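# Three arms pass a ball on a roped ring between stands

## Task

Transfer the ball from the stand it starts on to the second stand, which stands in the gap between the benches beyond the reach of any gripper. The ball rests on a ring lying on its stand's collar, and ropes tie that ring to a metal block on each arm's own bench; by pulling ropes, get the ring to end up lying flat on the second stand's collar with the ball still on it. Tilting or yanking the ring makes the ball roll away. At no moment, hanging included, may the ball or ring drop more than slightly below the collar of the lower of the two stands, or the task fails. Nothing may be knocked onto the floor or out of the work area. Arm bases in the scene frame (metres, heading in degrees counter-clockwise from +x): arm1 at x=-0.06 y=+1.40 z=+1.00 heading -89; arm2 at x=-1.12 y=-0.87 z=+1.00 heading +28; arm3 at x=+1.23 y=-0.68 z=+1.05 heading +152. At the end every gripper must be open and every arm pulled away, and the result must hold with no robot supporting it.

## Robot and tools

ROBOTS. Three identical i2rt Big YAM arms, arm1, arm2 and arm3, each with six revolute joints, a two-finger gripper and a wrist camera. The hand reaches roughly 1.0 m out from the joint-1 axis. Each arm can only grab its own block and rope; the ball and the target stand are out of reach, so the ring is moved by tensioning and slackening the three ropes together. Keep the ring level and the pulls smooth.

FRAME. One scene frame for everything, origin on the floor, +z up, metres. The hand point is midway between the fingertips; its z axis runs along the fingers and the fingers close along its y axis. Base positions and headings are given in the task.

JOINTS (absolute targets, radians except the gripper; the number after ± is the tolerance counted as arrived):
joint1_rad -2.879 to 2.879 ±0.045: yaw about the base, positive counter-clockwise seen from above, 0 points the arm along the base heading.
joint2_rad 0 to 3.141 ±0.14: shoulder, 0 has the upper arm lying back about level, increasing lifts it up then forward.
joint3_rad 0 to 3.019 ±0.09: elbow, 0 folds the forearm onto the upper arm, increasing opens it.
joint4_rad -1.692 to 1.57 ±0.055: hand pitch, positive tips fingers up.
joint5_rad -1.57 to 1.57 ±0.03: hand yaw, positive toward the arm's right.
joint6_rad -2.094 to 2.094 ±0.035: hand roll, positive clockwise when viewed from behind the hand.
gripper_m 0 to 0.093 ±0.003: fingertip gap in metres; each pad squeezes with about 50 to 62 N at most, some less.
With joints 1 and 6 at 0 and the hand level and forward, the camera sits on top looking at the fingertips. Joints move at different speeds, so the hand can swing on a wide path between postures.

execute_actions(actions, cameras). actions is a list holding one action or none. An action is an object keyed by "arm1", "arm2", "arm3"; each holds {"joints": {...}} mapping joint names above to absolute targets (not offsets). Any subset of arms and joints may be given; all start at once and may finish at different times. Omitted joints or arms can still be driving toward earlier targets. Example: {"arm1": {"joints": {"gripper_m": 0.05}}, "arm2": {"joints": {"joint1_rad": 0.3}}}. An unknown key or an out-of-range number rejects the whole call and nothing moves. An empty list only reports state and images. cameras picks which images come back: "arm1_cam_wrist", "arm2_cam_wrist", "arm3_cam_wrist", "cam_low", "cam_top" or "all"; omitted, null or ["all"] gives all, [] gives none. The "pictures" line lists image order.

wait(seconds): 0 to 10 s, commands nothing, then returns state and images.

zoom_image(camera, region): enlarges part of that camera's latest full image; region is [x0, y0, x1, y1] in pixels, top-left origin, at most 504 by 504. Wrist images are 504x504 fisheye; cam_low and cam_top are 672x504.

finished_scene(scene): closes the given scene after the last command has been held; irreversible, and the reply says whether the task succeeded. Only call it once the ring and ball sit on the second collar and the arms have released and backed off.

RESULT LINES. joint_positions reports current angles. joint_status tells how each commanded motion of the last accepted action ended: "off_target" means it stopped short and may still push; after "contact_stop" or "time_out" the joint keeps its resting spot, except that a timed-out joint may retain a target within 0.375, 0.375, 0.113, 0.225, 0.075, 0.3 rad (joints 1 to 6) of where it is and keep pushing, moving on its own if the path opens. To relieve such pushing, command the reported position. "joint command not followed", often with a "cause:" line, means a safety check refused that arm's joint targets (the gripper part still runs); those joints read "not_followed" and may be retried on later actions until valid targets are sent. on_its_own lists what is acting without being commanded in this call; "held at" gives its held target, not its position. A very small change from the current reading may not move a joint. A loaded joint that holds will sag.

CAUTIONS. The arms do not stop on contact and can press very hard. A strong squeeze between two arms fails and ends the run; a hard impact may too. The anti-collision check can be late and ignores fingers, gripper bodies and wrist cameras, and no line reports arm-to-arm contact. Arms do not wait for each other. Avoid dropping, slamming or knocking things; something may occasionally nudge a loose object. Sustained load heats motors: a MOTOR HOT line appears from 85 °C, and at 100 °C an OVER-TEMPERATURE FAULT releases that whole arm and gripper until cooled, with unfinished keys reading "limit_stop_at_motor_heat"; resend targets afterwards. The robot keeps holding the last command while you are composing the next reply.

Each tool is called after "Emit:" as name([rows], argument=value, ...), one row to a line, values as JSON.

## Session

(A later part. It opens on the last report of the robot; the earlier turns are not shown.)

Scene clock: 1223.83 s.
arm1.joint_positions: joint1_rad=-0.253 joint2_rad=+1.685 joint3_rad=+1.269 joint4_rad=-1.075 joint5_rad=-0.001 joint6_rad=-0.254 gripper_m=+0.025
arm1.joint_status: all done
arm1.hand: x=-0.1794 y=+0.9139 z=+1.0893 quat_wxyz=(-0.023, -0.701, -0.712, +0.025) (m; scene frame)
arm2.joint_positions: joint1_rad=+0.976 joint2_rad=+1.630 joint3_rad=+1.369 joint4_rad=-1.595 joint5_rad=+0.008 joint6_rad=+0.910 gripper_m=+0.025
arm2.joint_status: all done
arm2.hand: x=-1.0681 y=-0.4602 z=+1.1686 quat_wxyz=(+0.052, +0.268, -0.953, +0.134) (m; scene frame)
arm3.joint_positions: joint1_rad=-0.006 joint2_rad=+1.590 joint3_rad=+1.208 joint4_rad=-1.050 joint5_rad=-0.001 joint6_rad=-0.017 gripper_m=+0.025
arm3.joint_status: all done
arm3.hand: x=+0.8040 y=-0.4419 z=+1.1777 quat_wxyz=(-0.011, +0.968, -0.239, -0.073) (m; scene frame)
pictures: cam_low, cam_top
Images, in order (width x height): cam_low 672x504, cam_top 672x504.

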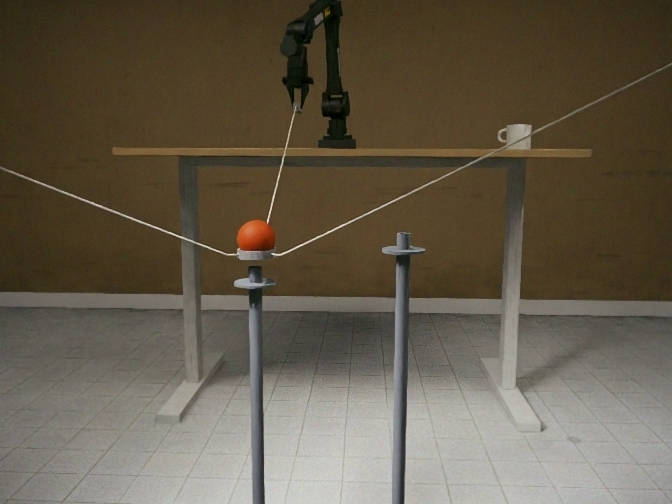

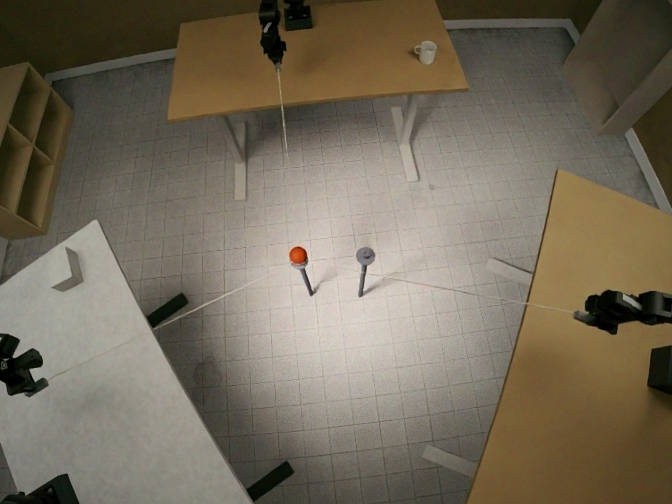

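Emit:
zoom_image(camera="cam_top", region=[280, 238, 320, 278])

Emit:
zoom_image(camera="cam_top", region=[346, 238, 386, 278])

Region (280, 238, 320, 278) of cam_top's 672x504 image, scaled by 12.600, with more detail than that image has.

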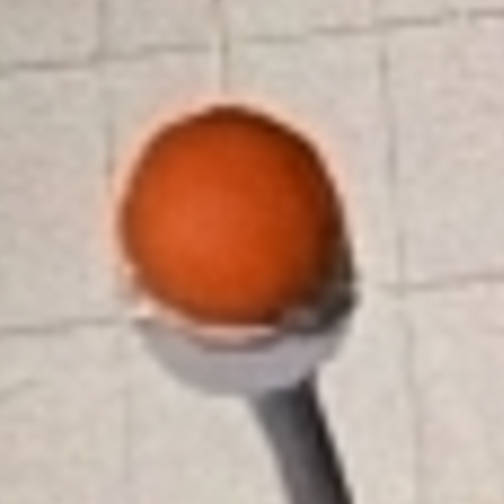

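Region (346, 238, 386, 278) of cam_top's 672x504 image, scaled by 12.600, with more detail than that image has.

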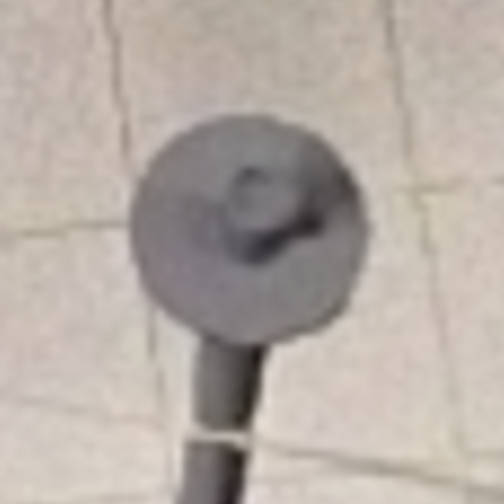

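Emit:
execute_actions([
  {"arm1":{"joints":{"joint4_rad":-1.035}},"arm2":{"joints":{"joint4_rad":-1.542}},"arm3":{"joints":{"joint4_rad":-0.969}}},
], cameras=["cam_low","cam_top"])

Emit:
zoom_image(camera="cam_low", region=[200, 200, 310, 300])

Emit:
zoom_image(camera="cam_top", region=[280, 238, 320, 278])

Scene clock: 1275.07 s.
arm1.joint_positions: joint1_rad=-0.253 joint2_rad=+1.685 joint3_rad=+1.269 joint4_rad=-1.040 joint5_rad=-0.001 joint6_rad=-0.254 gripper_m=+0.025
arm1.joint_status: all done
arm1.hand: x=-0.1814 y=+0.9056 z=+1.0900 quat_wxyz=(-0.032, -0.700, -0.712, +0.040) (m; scene frame)
arm2.joint_positions: joint1_rad=+0.976 joint2_rad=+1.630 joint3_rad=+1.369 joint4_rad=-1.539 joint5_rad=+0.008 joint6_rad=+0.910 gripper_m=+0.025
arm2.joint_status: all done
arm2.hand: x=-1.0667 y=-0.4470 z=+1.1651 quat_wxyz=(+0.041, +0.269, -0.956, +0.109) (m; scene frame)
arm3.joint_positions: joint1_rad=-0.006 joint2_rad=+1.590 joint3_rad=+1.208 joint4_rad=-0.976 joint5_rad=-0.001 joint6_rad=-0.017 gripper_m=+0.025
arm3.joint_status: all done
arm3.hand: x=+0.7883 y=-0.4333 z=+1.1810 quat_wxyz=(-0.020, +0.965, -0.238, -0.108) (m; scene frame)
pictures: cam_low, cam_top
Images, in order (width x height): cam_low 672x504, cam_top 672x504.

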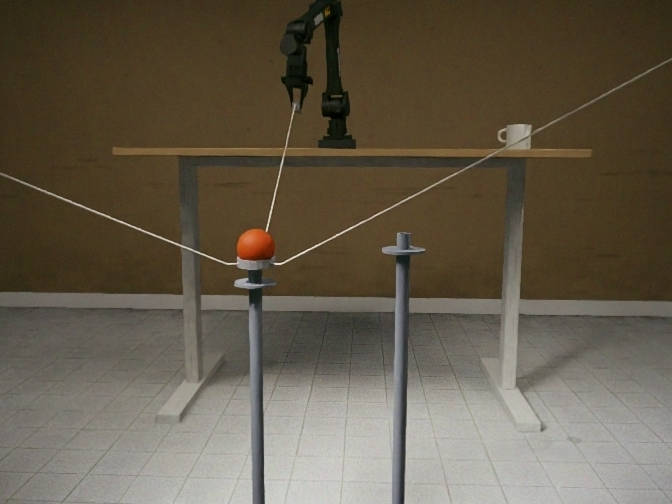

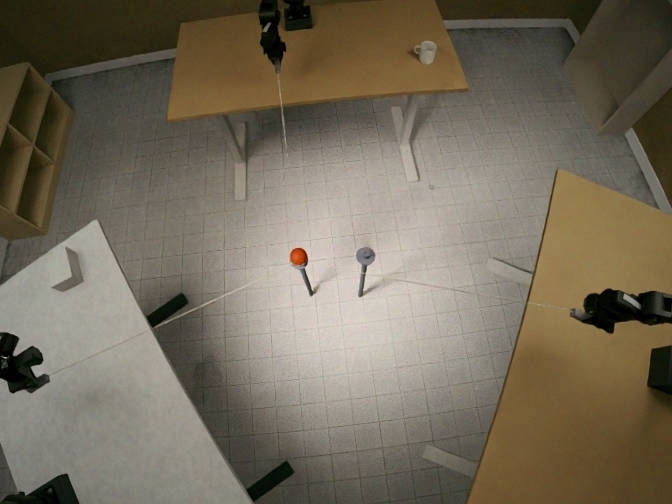

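Region (200, 200, 310, 300) of cam_low's 672x504 image, scaled by 4.582, with more detail than that image has; it fills the top 458 rows of this view, and the rest is white.

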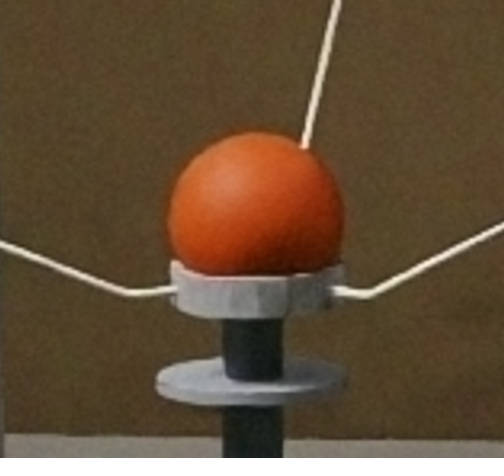

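Region (280, 238, 320, 278) of cam_top's 672x504 image, scaled by 12.600, with more detail than that image has.

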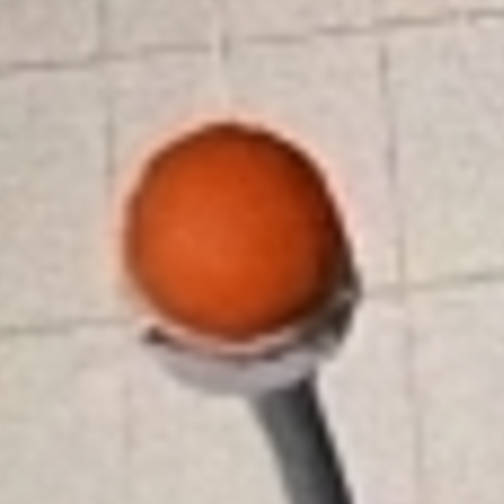

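Emit:
execute_actions([
  {"arm1":{"joints":{"joint4_rad":-0.945}},"arm2":{"joints":{"joint4_rad":-1.431}},"arm3":{"joints":{"joint4_rad":-0.838}}},
], cameras=["cam_low","cam_top"])

Emit:
zoom_image(camera="cam_low", region=[200, 200, 310, 300])

Emit:
zoom_image(camera="cam_top", region=[280, 238, 320, 278])

Scene clock: 1298.53 s.
arm1.joint_positions: joint1_rad=-0.253 joint2_rad=+1.685 joint3_rad=+1.265 joint4_rad=-0.961 joint5_rad=-0.001 joint6_rad=-0.254 gripper_m=+0.025
arm1.joint_status: all done
arm1.hand: x=-0.1857 y=+0.8881 z=+1.0914 quat_wxyz=(-0.051, -0.699, -0.710, +0.073) (m; scene frame)
arm2.joint_positions: joint1_rad=+0.976 joint2_rad=+1.630 joint3_rad=+1.369 joint4_rad=-1.434 joint5_rad=+0.007 joint6_rad=+0.911 gripper_m=+0.025
arm2.joint_status: all done
arm2.hand: x=-1.0639 y=-0.4218 z=+1.1604 quat_wxyz=(+0.022, +0.270, -0.961, +0.060) (m; scene frame)
arm3.joint_positions: joint1_rad=-0.006 joint2_rad=+1.590 joint3_rad=+1.205 joint4_rad=-0.853 joint5_rad=-0.001 joint6_rad=-0.017 gripper_m=+0.025
arm3.joint_status: all done
arm3.hand: x=+0.7640 y=-0.4199 z=+1.1880 quat_wxyz=(-0.036, +0.957, -0.237, -0.165) (m; scene frame)
pictures: cam_low, cam_top
Images, in order (width x height): cam_low 672x504, cam_top 672x504.

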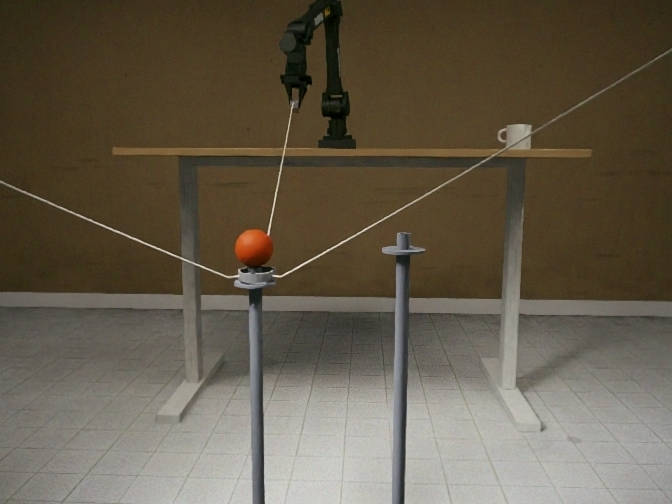

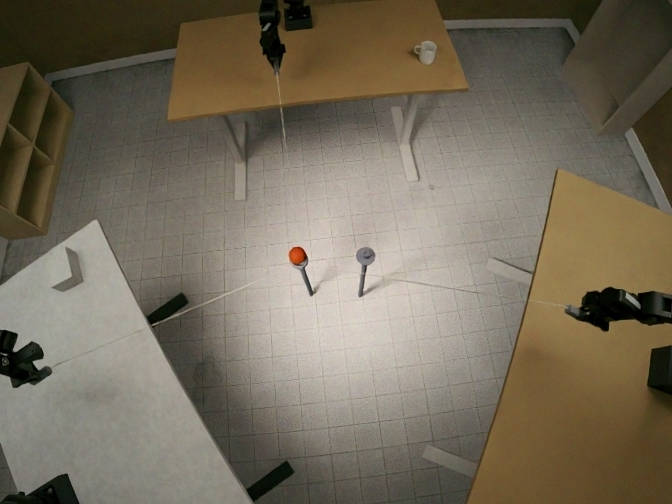

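Region (200, 200, 310, 300) of cam_low's 672x504 image, scaled by 4.582, with more detail than that image has; it fills the top 458 rows of this view, and the rest is white.

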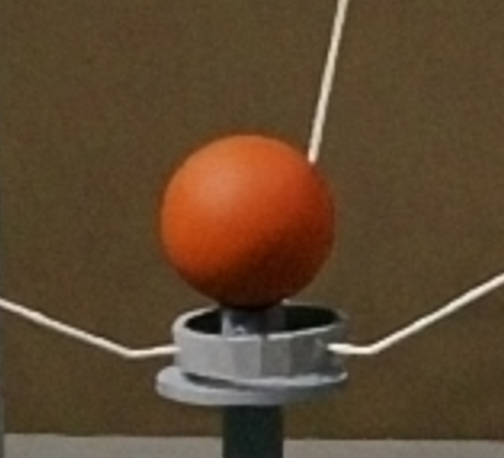

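Region (280, 238, 320, 278) of cam_top's 672x504 image, scaled by 12.600, with more detail than that image has.

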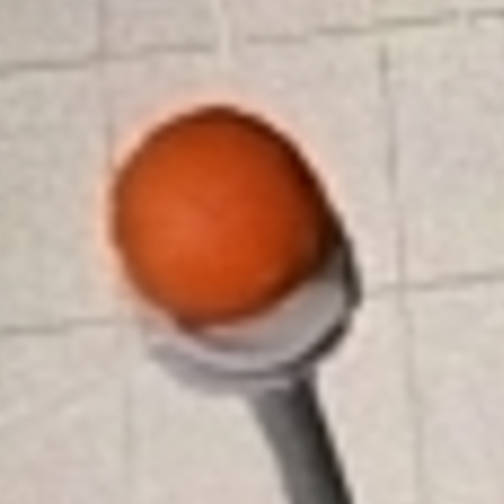

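Emit:
execute_actions(actions=[], cameras=["cam_low","cam_top"])

Emit:
zoom_image(camera="cam_low", region=[200, 200, 310, 300])

Emit:
zoom_image(camera="cam_top", region=[280, 238, 320, 278])

Scene clock: 1306.70 s.
arm1.joint_positions: joint1_rad=-0.253 joint2_rad=+1.685 joint3_rad=+1.265 joint4_rad=-0.961 joint5_rad=-0.001 joint6_rad=-0.254 gripper_m=+0.025
arm1.joint_status: all done
arm1.hand: x=-0.1857 y=+0.8881 z=+1.0914 quat_wxyz=(-0.051, -0.699, -0.710, +0.073) (m; scene frame)
arm2.joint_positions: joint1_rad=+0.976 joint2_rad=+1.630 joint3_rad=+1.369 joint4_rad=-1.434 joint5_rad=+0.007 joint6_rad=+0.911 gripper_m=+0.025
arm2.joint_status: all done
arm2.hand: x=-1.0639 y=-0.4218 z=+1.1604 quat_wxyz=(+0.022, +0.270, -0.961, +0.060) (m; scene frame)
arm3.joint_positions: joint1_rad=-0.006 joint2_rad=+1.590 joint3_rad=+1.205 joint4_rad=-0.853 joint5_rad=-0.001 joint6_rad=-0.017 gripper_m=+0.025
arm3.joint_status: all done
arm3.hand: x=+0.7640 y=-0.4199 z=+1.1880 quat_wxyz=(-0.036, +0.957, -0.237, -0.165) (m; scene frame)
pictures: cam_low, cam_top
Images, in order (width x height): cam_low 672x504, cam_top 672x504.

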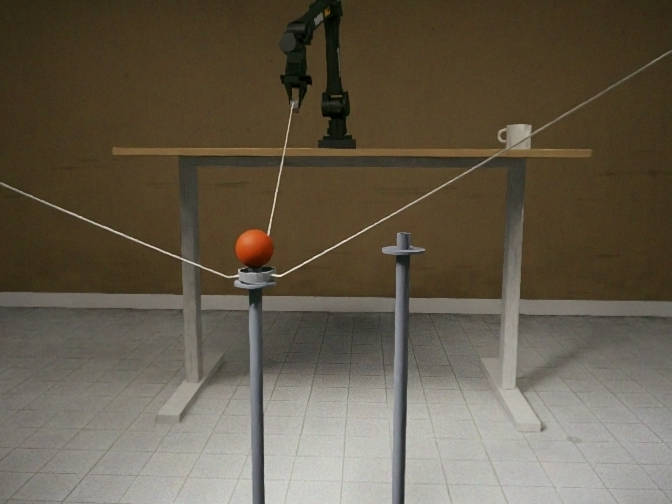

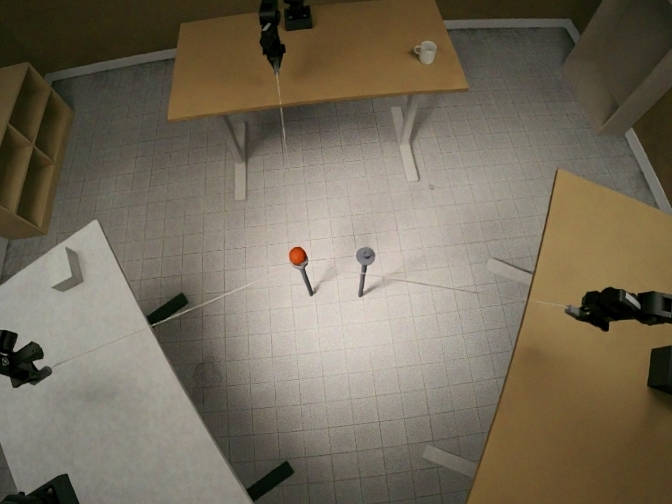

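Region (200, 200, 310, 300) of cam_low's 672x504 image, scaled by 4.582, with more detail than that image has; it fills the top 458 rows of this view, and the rest is white.

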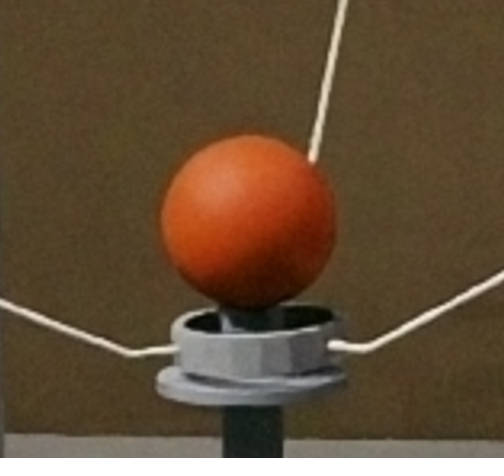

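Region (280, 238, 320, 278) of cam_top's 672x504 image, scaled by 12.600, with more detail than that image has.

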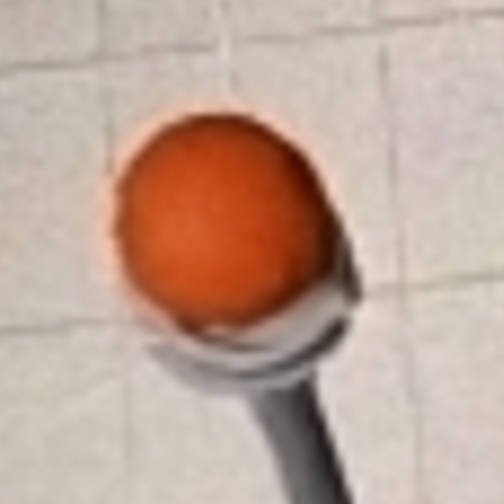

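Emit:
execute_actions([
  {"arm1":{"joints":{"joint2_rad":1.905,"joint4_rad":-0.882}},"arm2":{"joints":{"joint2_rad":1.957,"joint4_rad":-0.970}},"arm3":{"joints":{"joint2_rad":1.976,"joint3_rad":1.171,"joint4_rad":-0.740}}},
])

Scene clock: 1427.87 s.
arm1.joint_positions: joint1_rad=-0.253 joint2_rad=+1.930 joint3_rad=+1.258 joint4_rad=-0.893 joint5_rad=-0.001 joint6_rad=-0.254 gripper_m=+0.025
arm1.joint_status: all done
arm1.hand: x=-0.1818 y=+0.8978 z=+0.9675 quat_wxyz=(-0.004, -0.701, -0.713, -0.006) (m; scene frame)
arm2.joint_positions: joint1_rad=+0.979 joint2_rad=+1.964 joint3_rad=+1.359 joint4_rad=-0.979 joint5_rad=+0.004 joint6_rad=+0.912 gripper_m=+0.025
arm2.joint_status: all done
arm2.hand: x=-1.0562 y=-0.3324 z=+0.9892 quat_wxyz=(+0.002, +0.271, -0.963, +0.008) (m; scene frame)
arm3.joint_positions: joint1_rad=-0.006 joint2_rad=+2.004 joint3_rad=+1.151 joint4_rad=-0.748 joint5_rad=+0.000 joint6_rad=-0.017 gripper_m=+0.025
arm3.joint_status: all done
arm3.hand: x=+0.8009 y=-0.4437 z=+0.9677 quat_wxyz=(+0.010, +0.971, -0.239, +0.010) (m; scene frame)
pictures: arm1_cam_wrist, arm2_cam_wrist, arm3_cam_wrist, cam_low, cam_top
Images, in order (width x height): arm1_cam_wrist 504x504, arm2_cam_wrist 504x504, arm3_cam_wrist 504x504, cam_low 672x504, cam_top 672x504.

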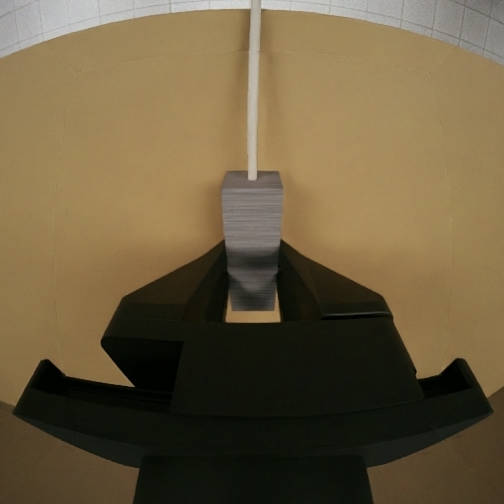

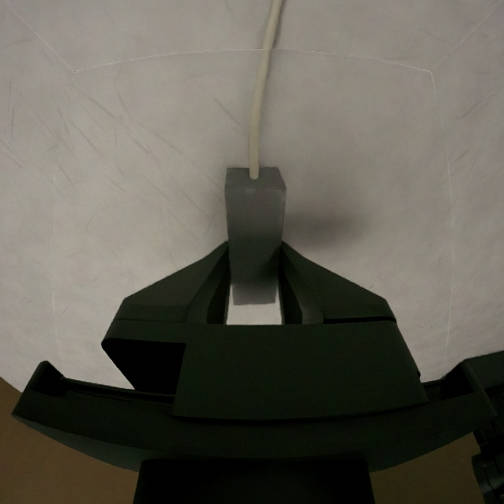

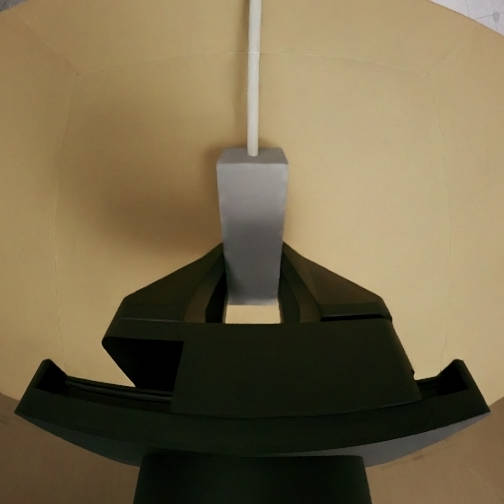

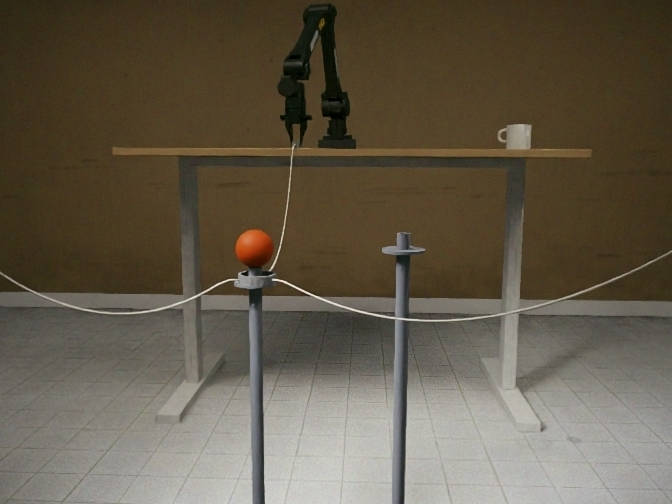

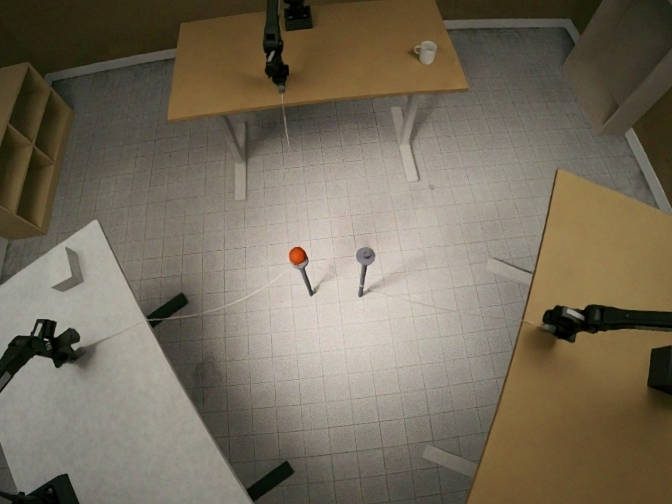

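Emit:
execute_actions([
  {"arm1":{"joints":{"gripper_m":0.06}},"arm2":{"joints":{"joint3_rad":1.335}},"arm3":{"joints":{"gripper_m":0.06}}},
])

Emit:
zoom_image(camera="cam_low", region=[200, 210, 310, 310])

Scene clock: 1435.73 s.
arm1.joint_positions: joint1_rad=-0.253 joint2_rad=+1.930 joint3_rad=+1.258 joint4_rad=-0.893 joint5_rad=-0.001 joint6_rad=-0.254 gripper_m=+0.060
arm1.joint_status: all done
arm1.hand: x=-0.1818 y=+0.8978 z=+0.9675 quat_wxyz=(-0.004, -0.701, -0.713, -0.006) (m; scene frame)
arm2.joint_positions: joint1_rad=+0.979 joint2_rad=+1.964 joint3_rad=+1.343 joint4_rad=-0.977 joint5_rad=+0.004 joint6_rad=+0.912 gripper_m=+0.025
arm2.joint_status: all done
arm2.hand: x=-1.0569 y=-0.3392 z=+0.9846 quat_wxyz=(+0.005, +0.271, -0.963, +0.014) (m; scene frame)
arm3.joint_positions: joint1_rad=-0.006 joint2_rad=+2.004 joint3_rad=+1.151 joint4_rad=-0.748 joint5_rad=+0.000 joint6_rad=-0.017 gripper_m=+0.060
arm3.joint_status: all done
arm3.hand: x=+0.8008 y=-0.4436 z=+0.9681 quat_wxyz=(+0.010, +0.971, -0.239, +0.009) (m; scene frame)
pictures: arm1_cam_wrist, arm2_cam_wrist, arm3_cam_wrist, cam_low, cam_top
Images, in order (width x height): arm1_cam_wrist 504x504, arm2_cam_wrist 504x504, arm3_cam_wrist 504x504, cam_low 672x504, cam_top 672x504.

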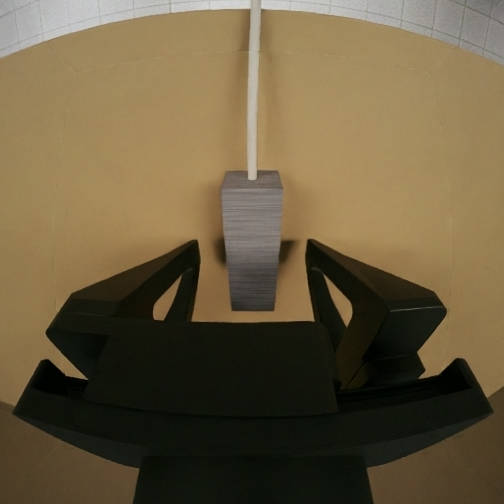

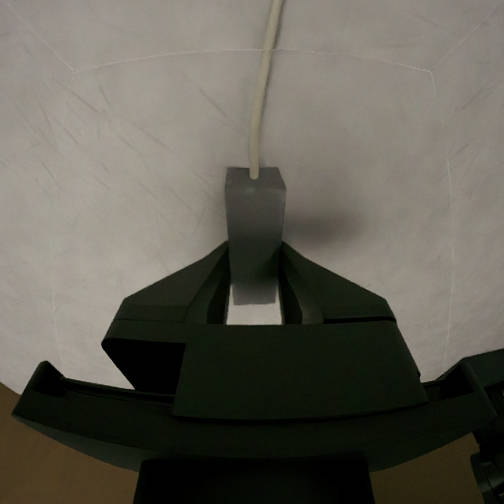

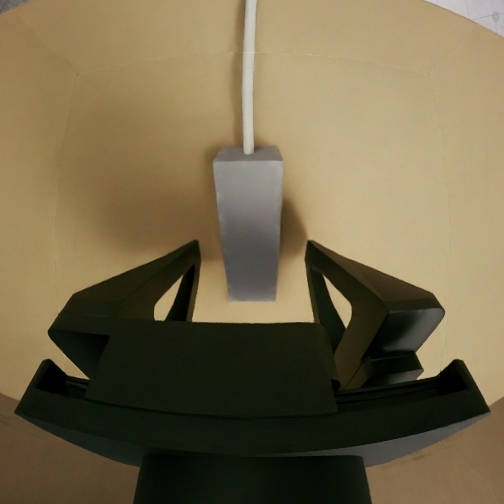

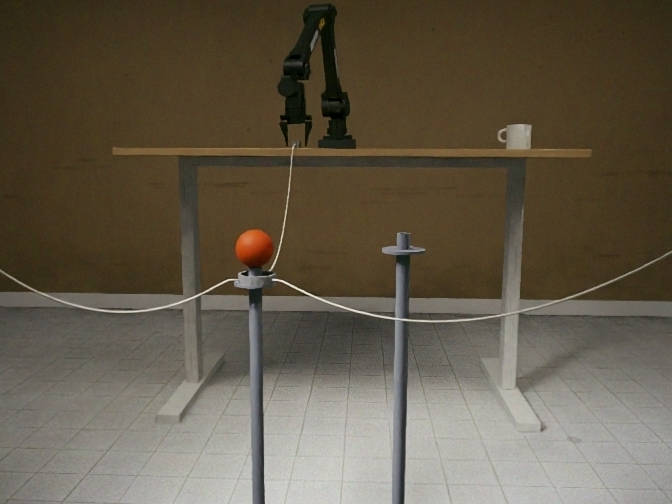

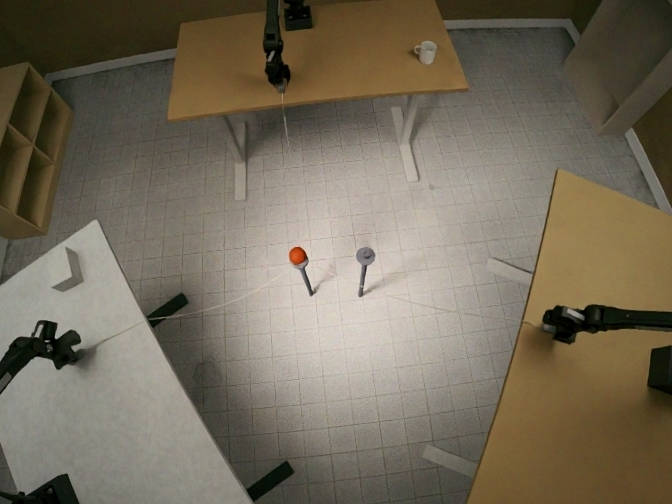

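Region (200, 210, 310, 310) of cam_low's 672x504 image, scaled by 4.582, with more detail than that image has; it fills the top 458 rows of this view, and the rest is white.

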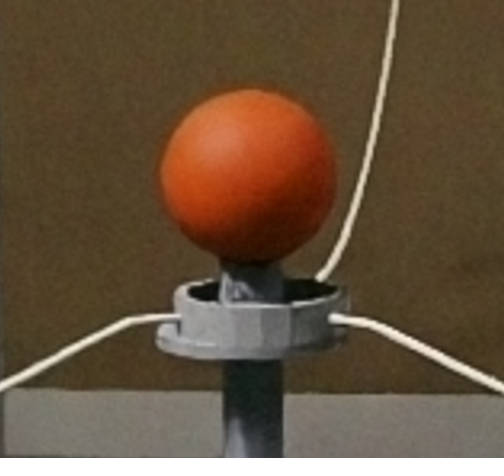

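Emit:
execute_actions([
  {"arm1":{"joints":{"joint2_rad":1.65}},"arm2":{"joints":{"gripper_m":0.06}},"arm3":{"joints":{"joint2_rad":1.72}}},
], cameras=["arm2_cam_wrist"])

Emit:
execute_actions([
  {"arm2":{"joints":{"joint2_rad":1.70}}},
])

Scene clock: 1457.80 s.
arm1.joint_positions: joint1_rad=-0.253 joint2_rad=+1.645 joint3_rad=+1.258 joint4_rad=-0.893 joint5_rad=-0.001 joint6_rad=-0.254 gripper_m=+0.060
arm1.joint_status: all done
arm1.hand: x=-0.1894 y=+0.8742 z=+1.1133 quat_wxyz=(-0.077, -0.695, -0.706, +0.116) (m; scene frame)
arm2.joint_positions: joint1_rad=+0.979 joint2_rad=+1.963 joint3_rad=+1.343 joint4_rad=-0.977 joint5_rad=+0.004 joint6_rad=+0.912 gripper_m=+0.060
arm2.joint_status: all done
arm2.hand: x=-1.0569 y=-0.3390 z=+0.9852 quat_wxyz=(+0.005, +0.271, -0.963, +0.014) (m; scene frame)
arm3.joint_positions: joint1_rad=-0.006 joint2_rad=+1.706 joint3_rad=+1.151 joint4_rad=-0.748 joint5_rad=+0.000 joint6_rad=-0.017 gripper_m=+0.060
arm3.joint_status: all done
arm3.hand: x=+0.7645 y=-0.4213 z=+1.1143 quat_wxyz=(-0.028, +0.962, -0.238, -0.134) (m; scene frame)
pictures: arm2_cam_wrist
Images, in order (width x height): arm2_cam_wrist 504x504.

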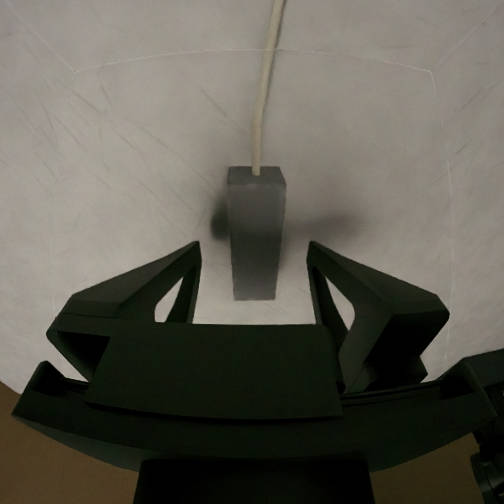

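Scene clock: 1459.07 s.
arm1.joint_positions: joint1_rad=-0.253 joint2_rad=+1.645 joint3_rad=+1.258 joint4_rad=-0.893 joint5_rad=-0.001 joint6_rad=-0.254 gripper_m=+0.060
arm1.joint_status: not commanded
arm1.hand: x=-0.1894 y=+0.8742 z=+1.1133 quat_wxyz=(-0.077, -0.695, -0.706, +0.116) (m; scene frame)
arm2.joint_positions: joint1_rad=+0.979 joint2_rad=+1.692 joint3_rad=+1.338 joint4_rad=-0.977 joint5_rad=+0.004 joint6_rad=+0.912 gripper_m=+0.060
arm2.joint_status: all done
arm2.hand: x=-1.0546 y=-0.3210 z=+1.1253 quat_wxyz=(-0.045, +0.268, -0.956, -0.109) (m; scene frame)
arm3.joint_positions: joint1_rad=-0.006 joint2_rad=+1.706 joint3_rad=+1.151 joint4_rad=-0.748 joint5_rad=+0.000 joint6_rad=-0.017 gripper_m=+0.060
arm3.joint_status: not commanded
arm3.hand: x=+0.7645 y=-0.4213 z=+1.1143 quat_wxyz=(-0.028, +0.962, -0.238, -0.134) (m; scene frame)
pictures: arm1_cam_wrist, arm2_cam_wrist, arm3_cam_wrist, cam_low, cam_top
Images, in order (width x height): arm1_cam_wrist 504x504, arm2_cam_wrist 504x504, arm3_cam_wrist 504x504, cam_low 672x504, cam_top 672x504.

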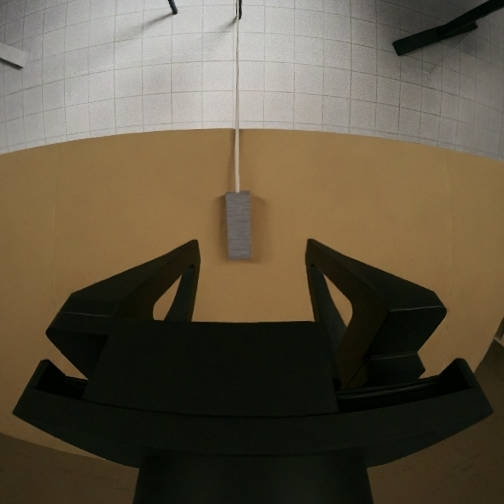

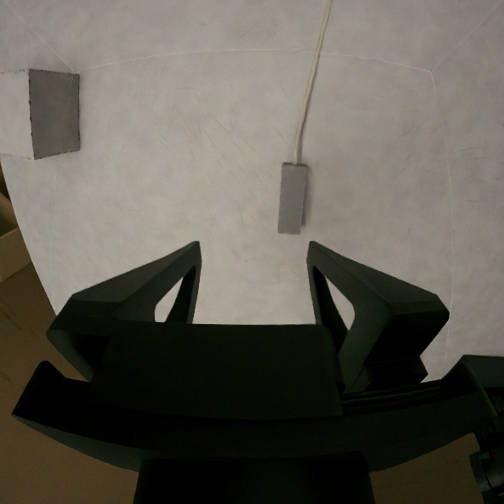

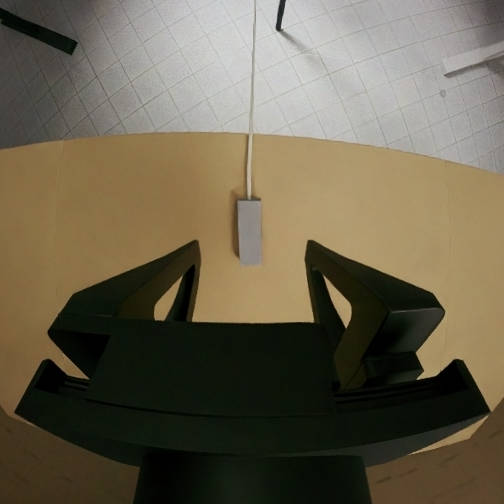

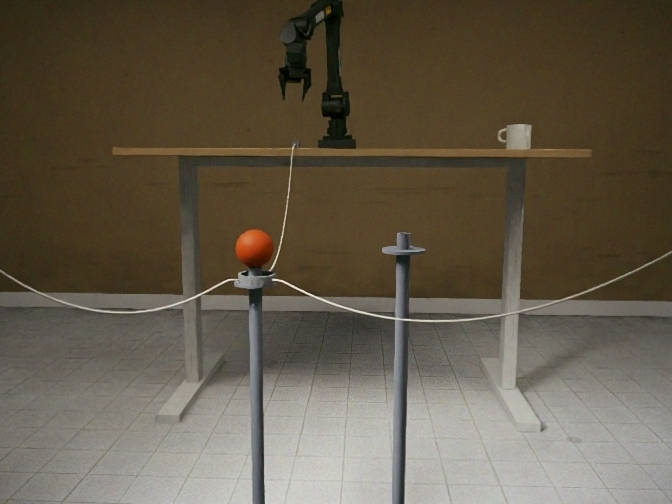

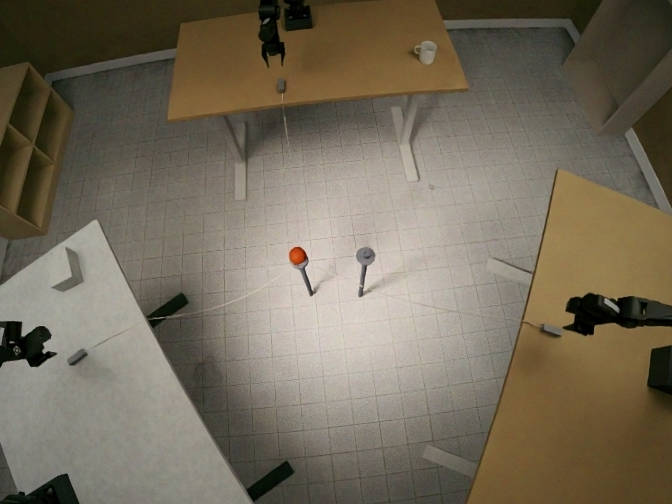

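The ball is seated on the target stand, the ring lies on its collar, the blocks are on their benches and the arms are clear.

Emit:
finished_scene(scene=2)

The scene is finished: the task was done.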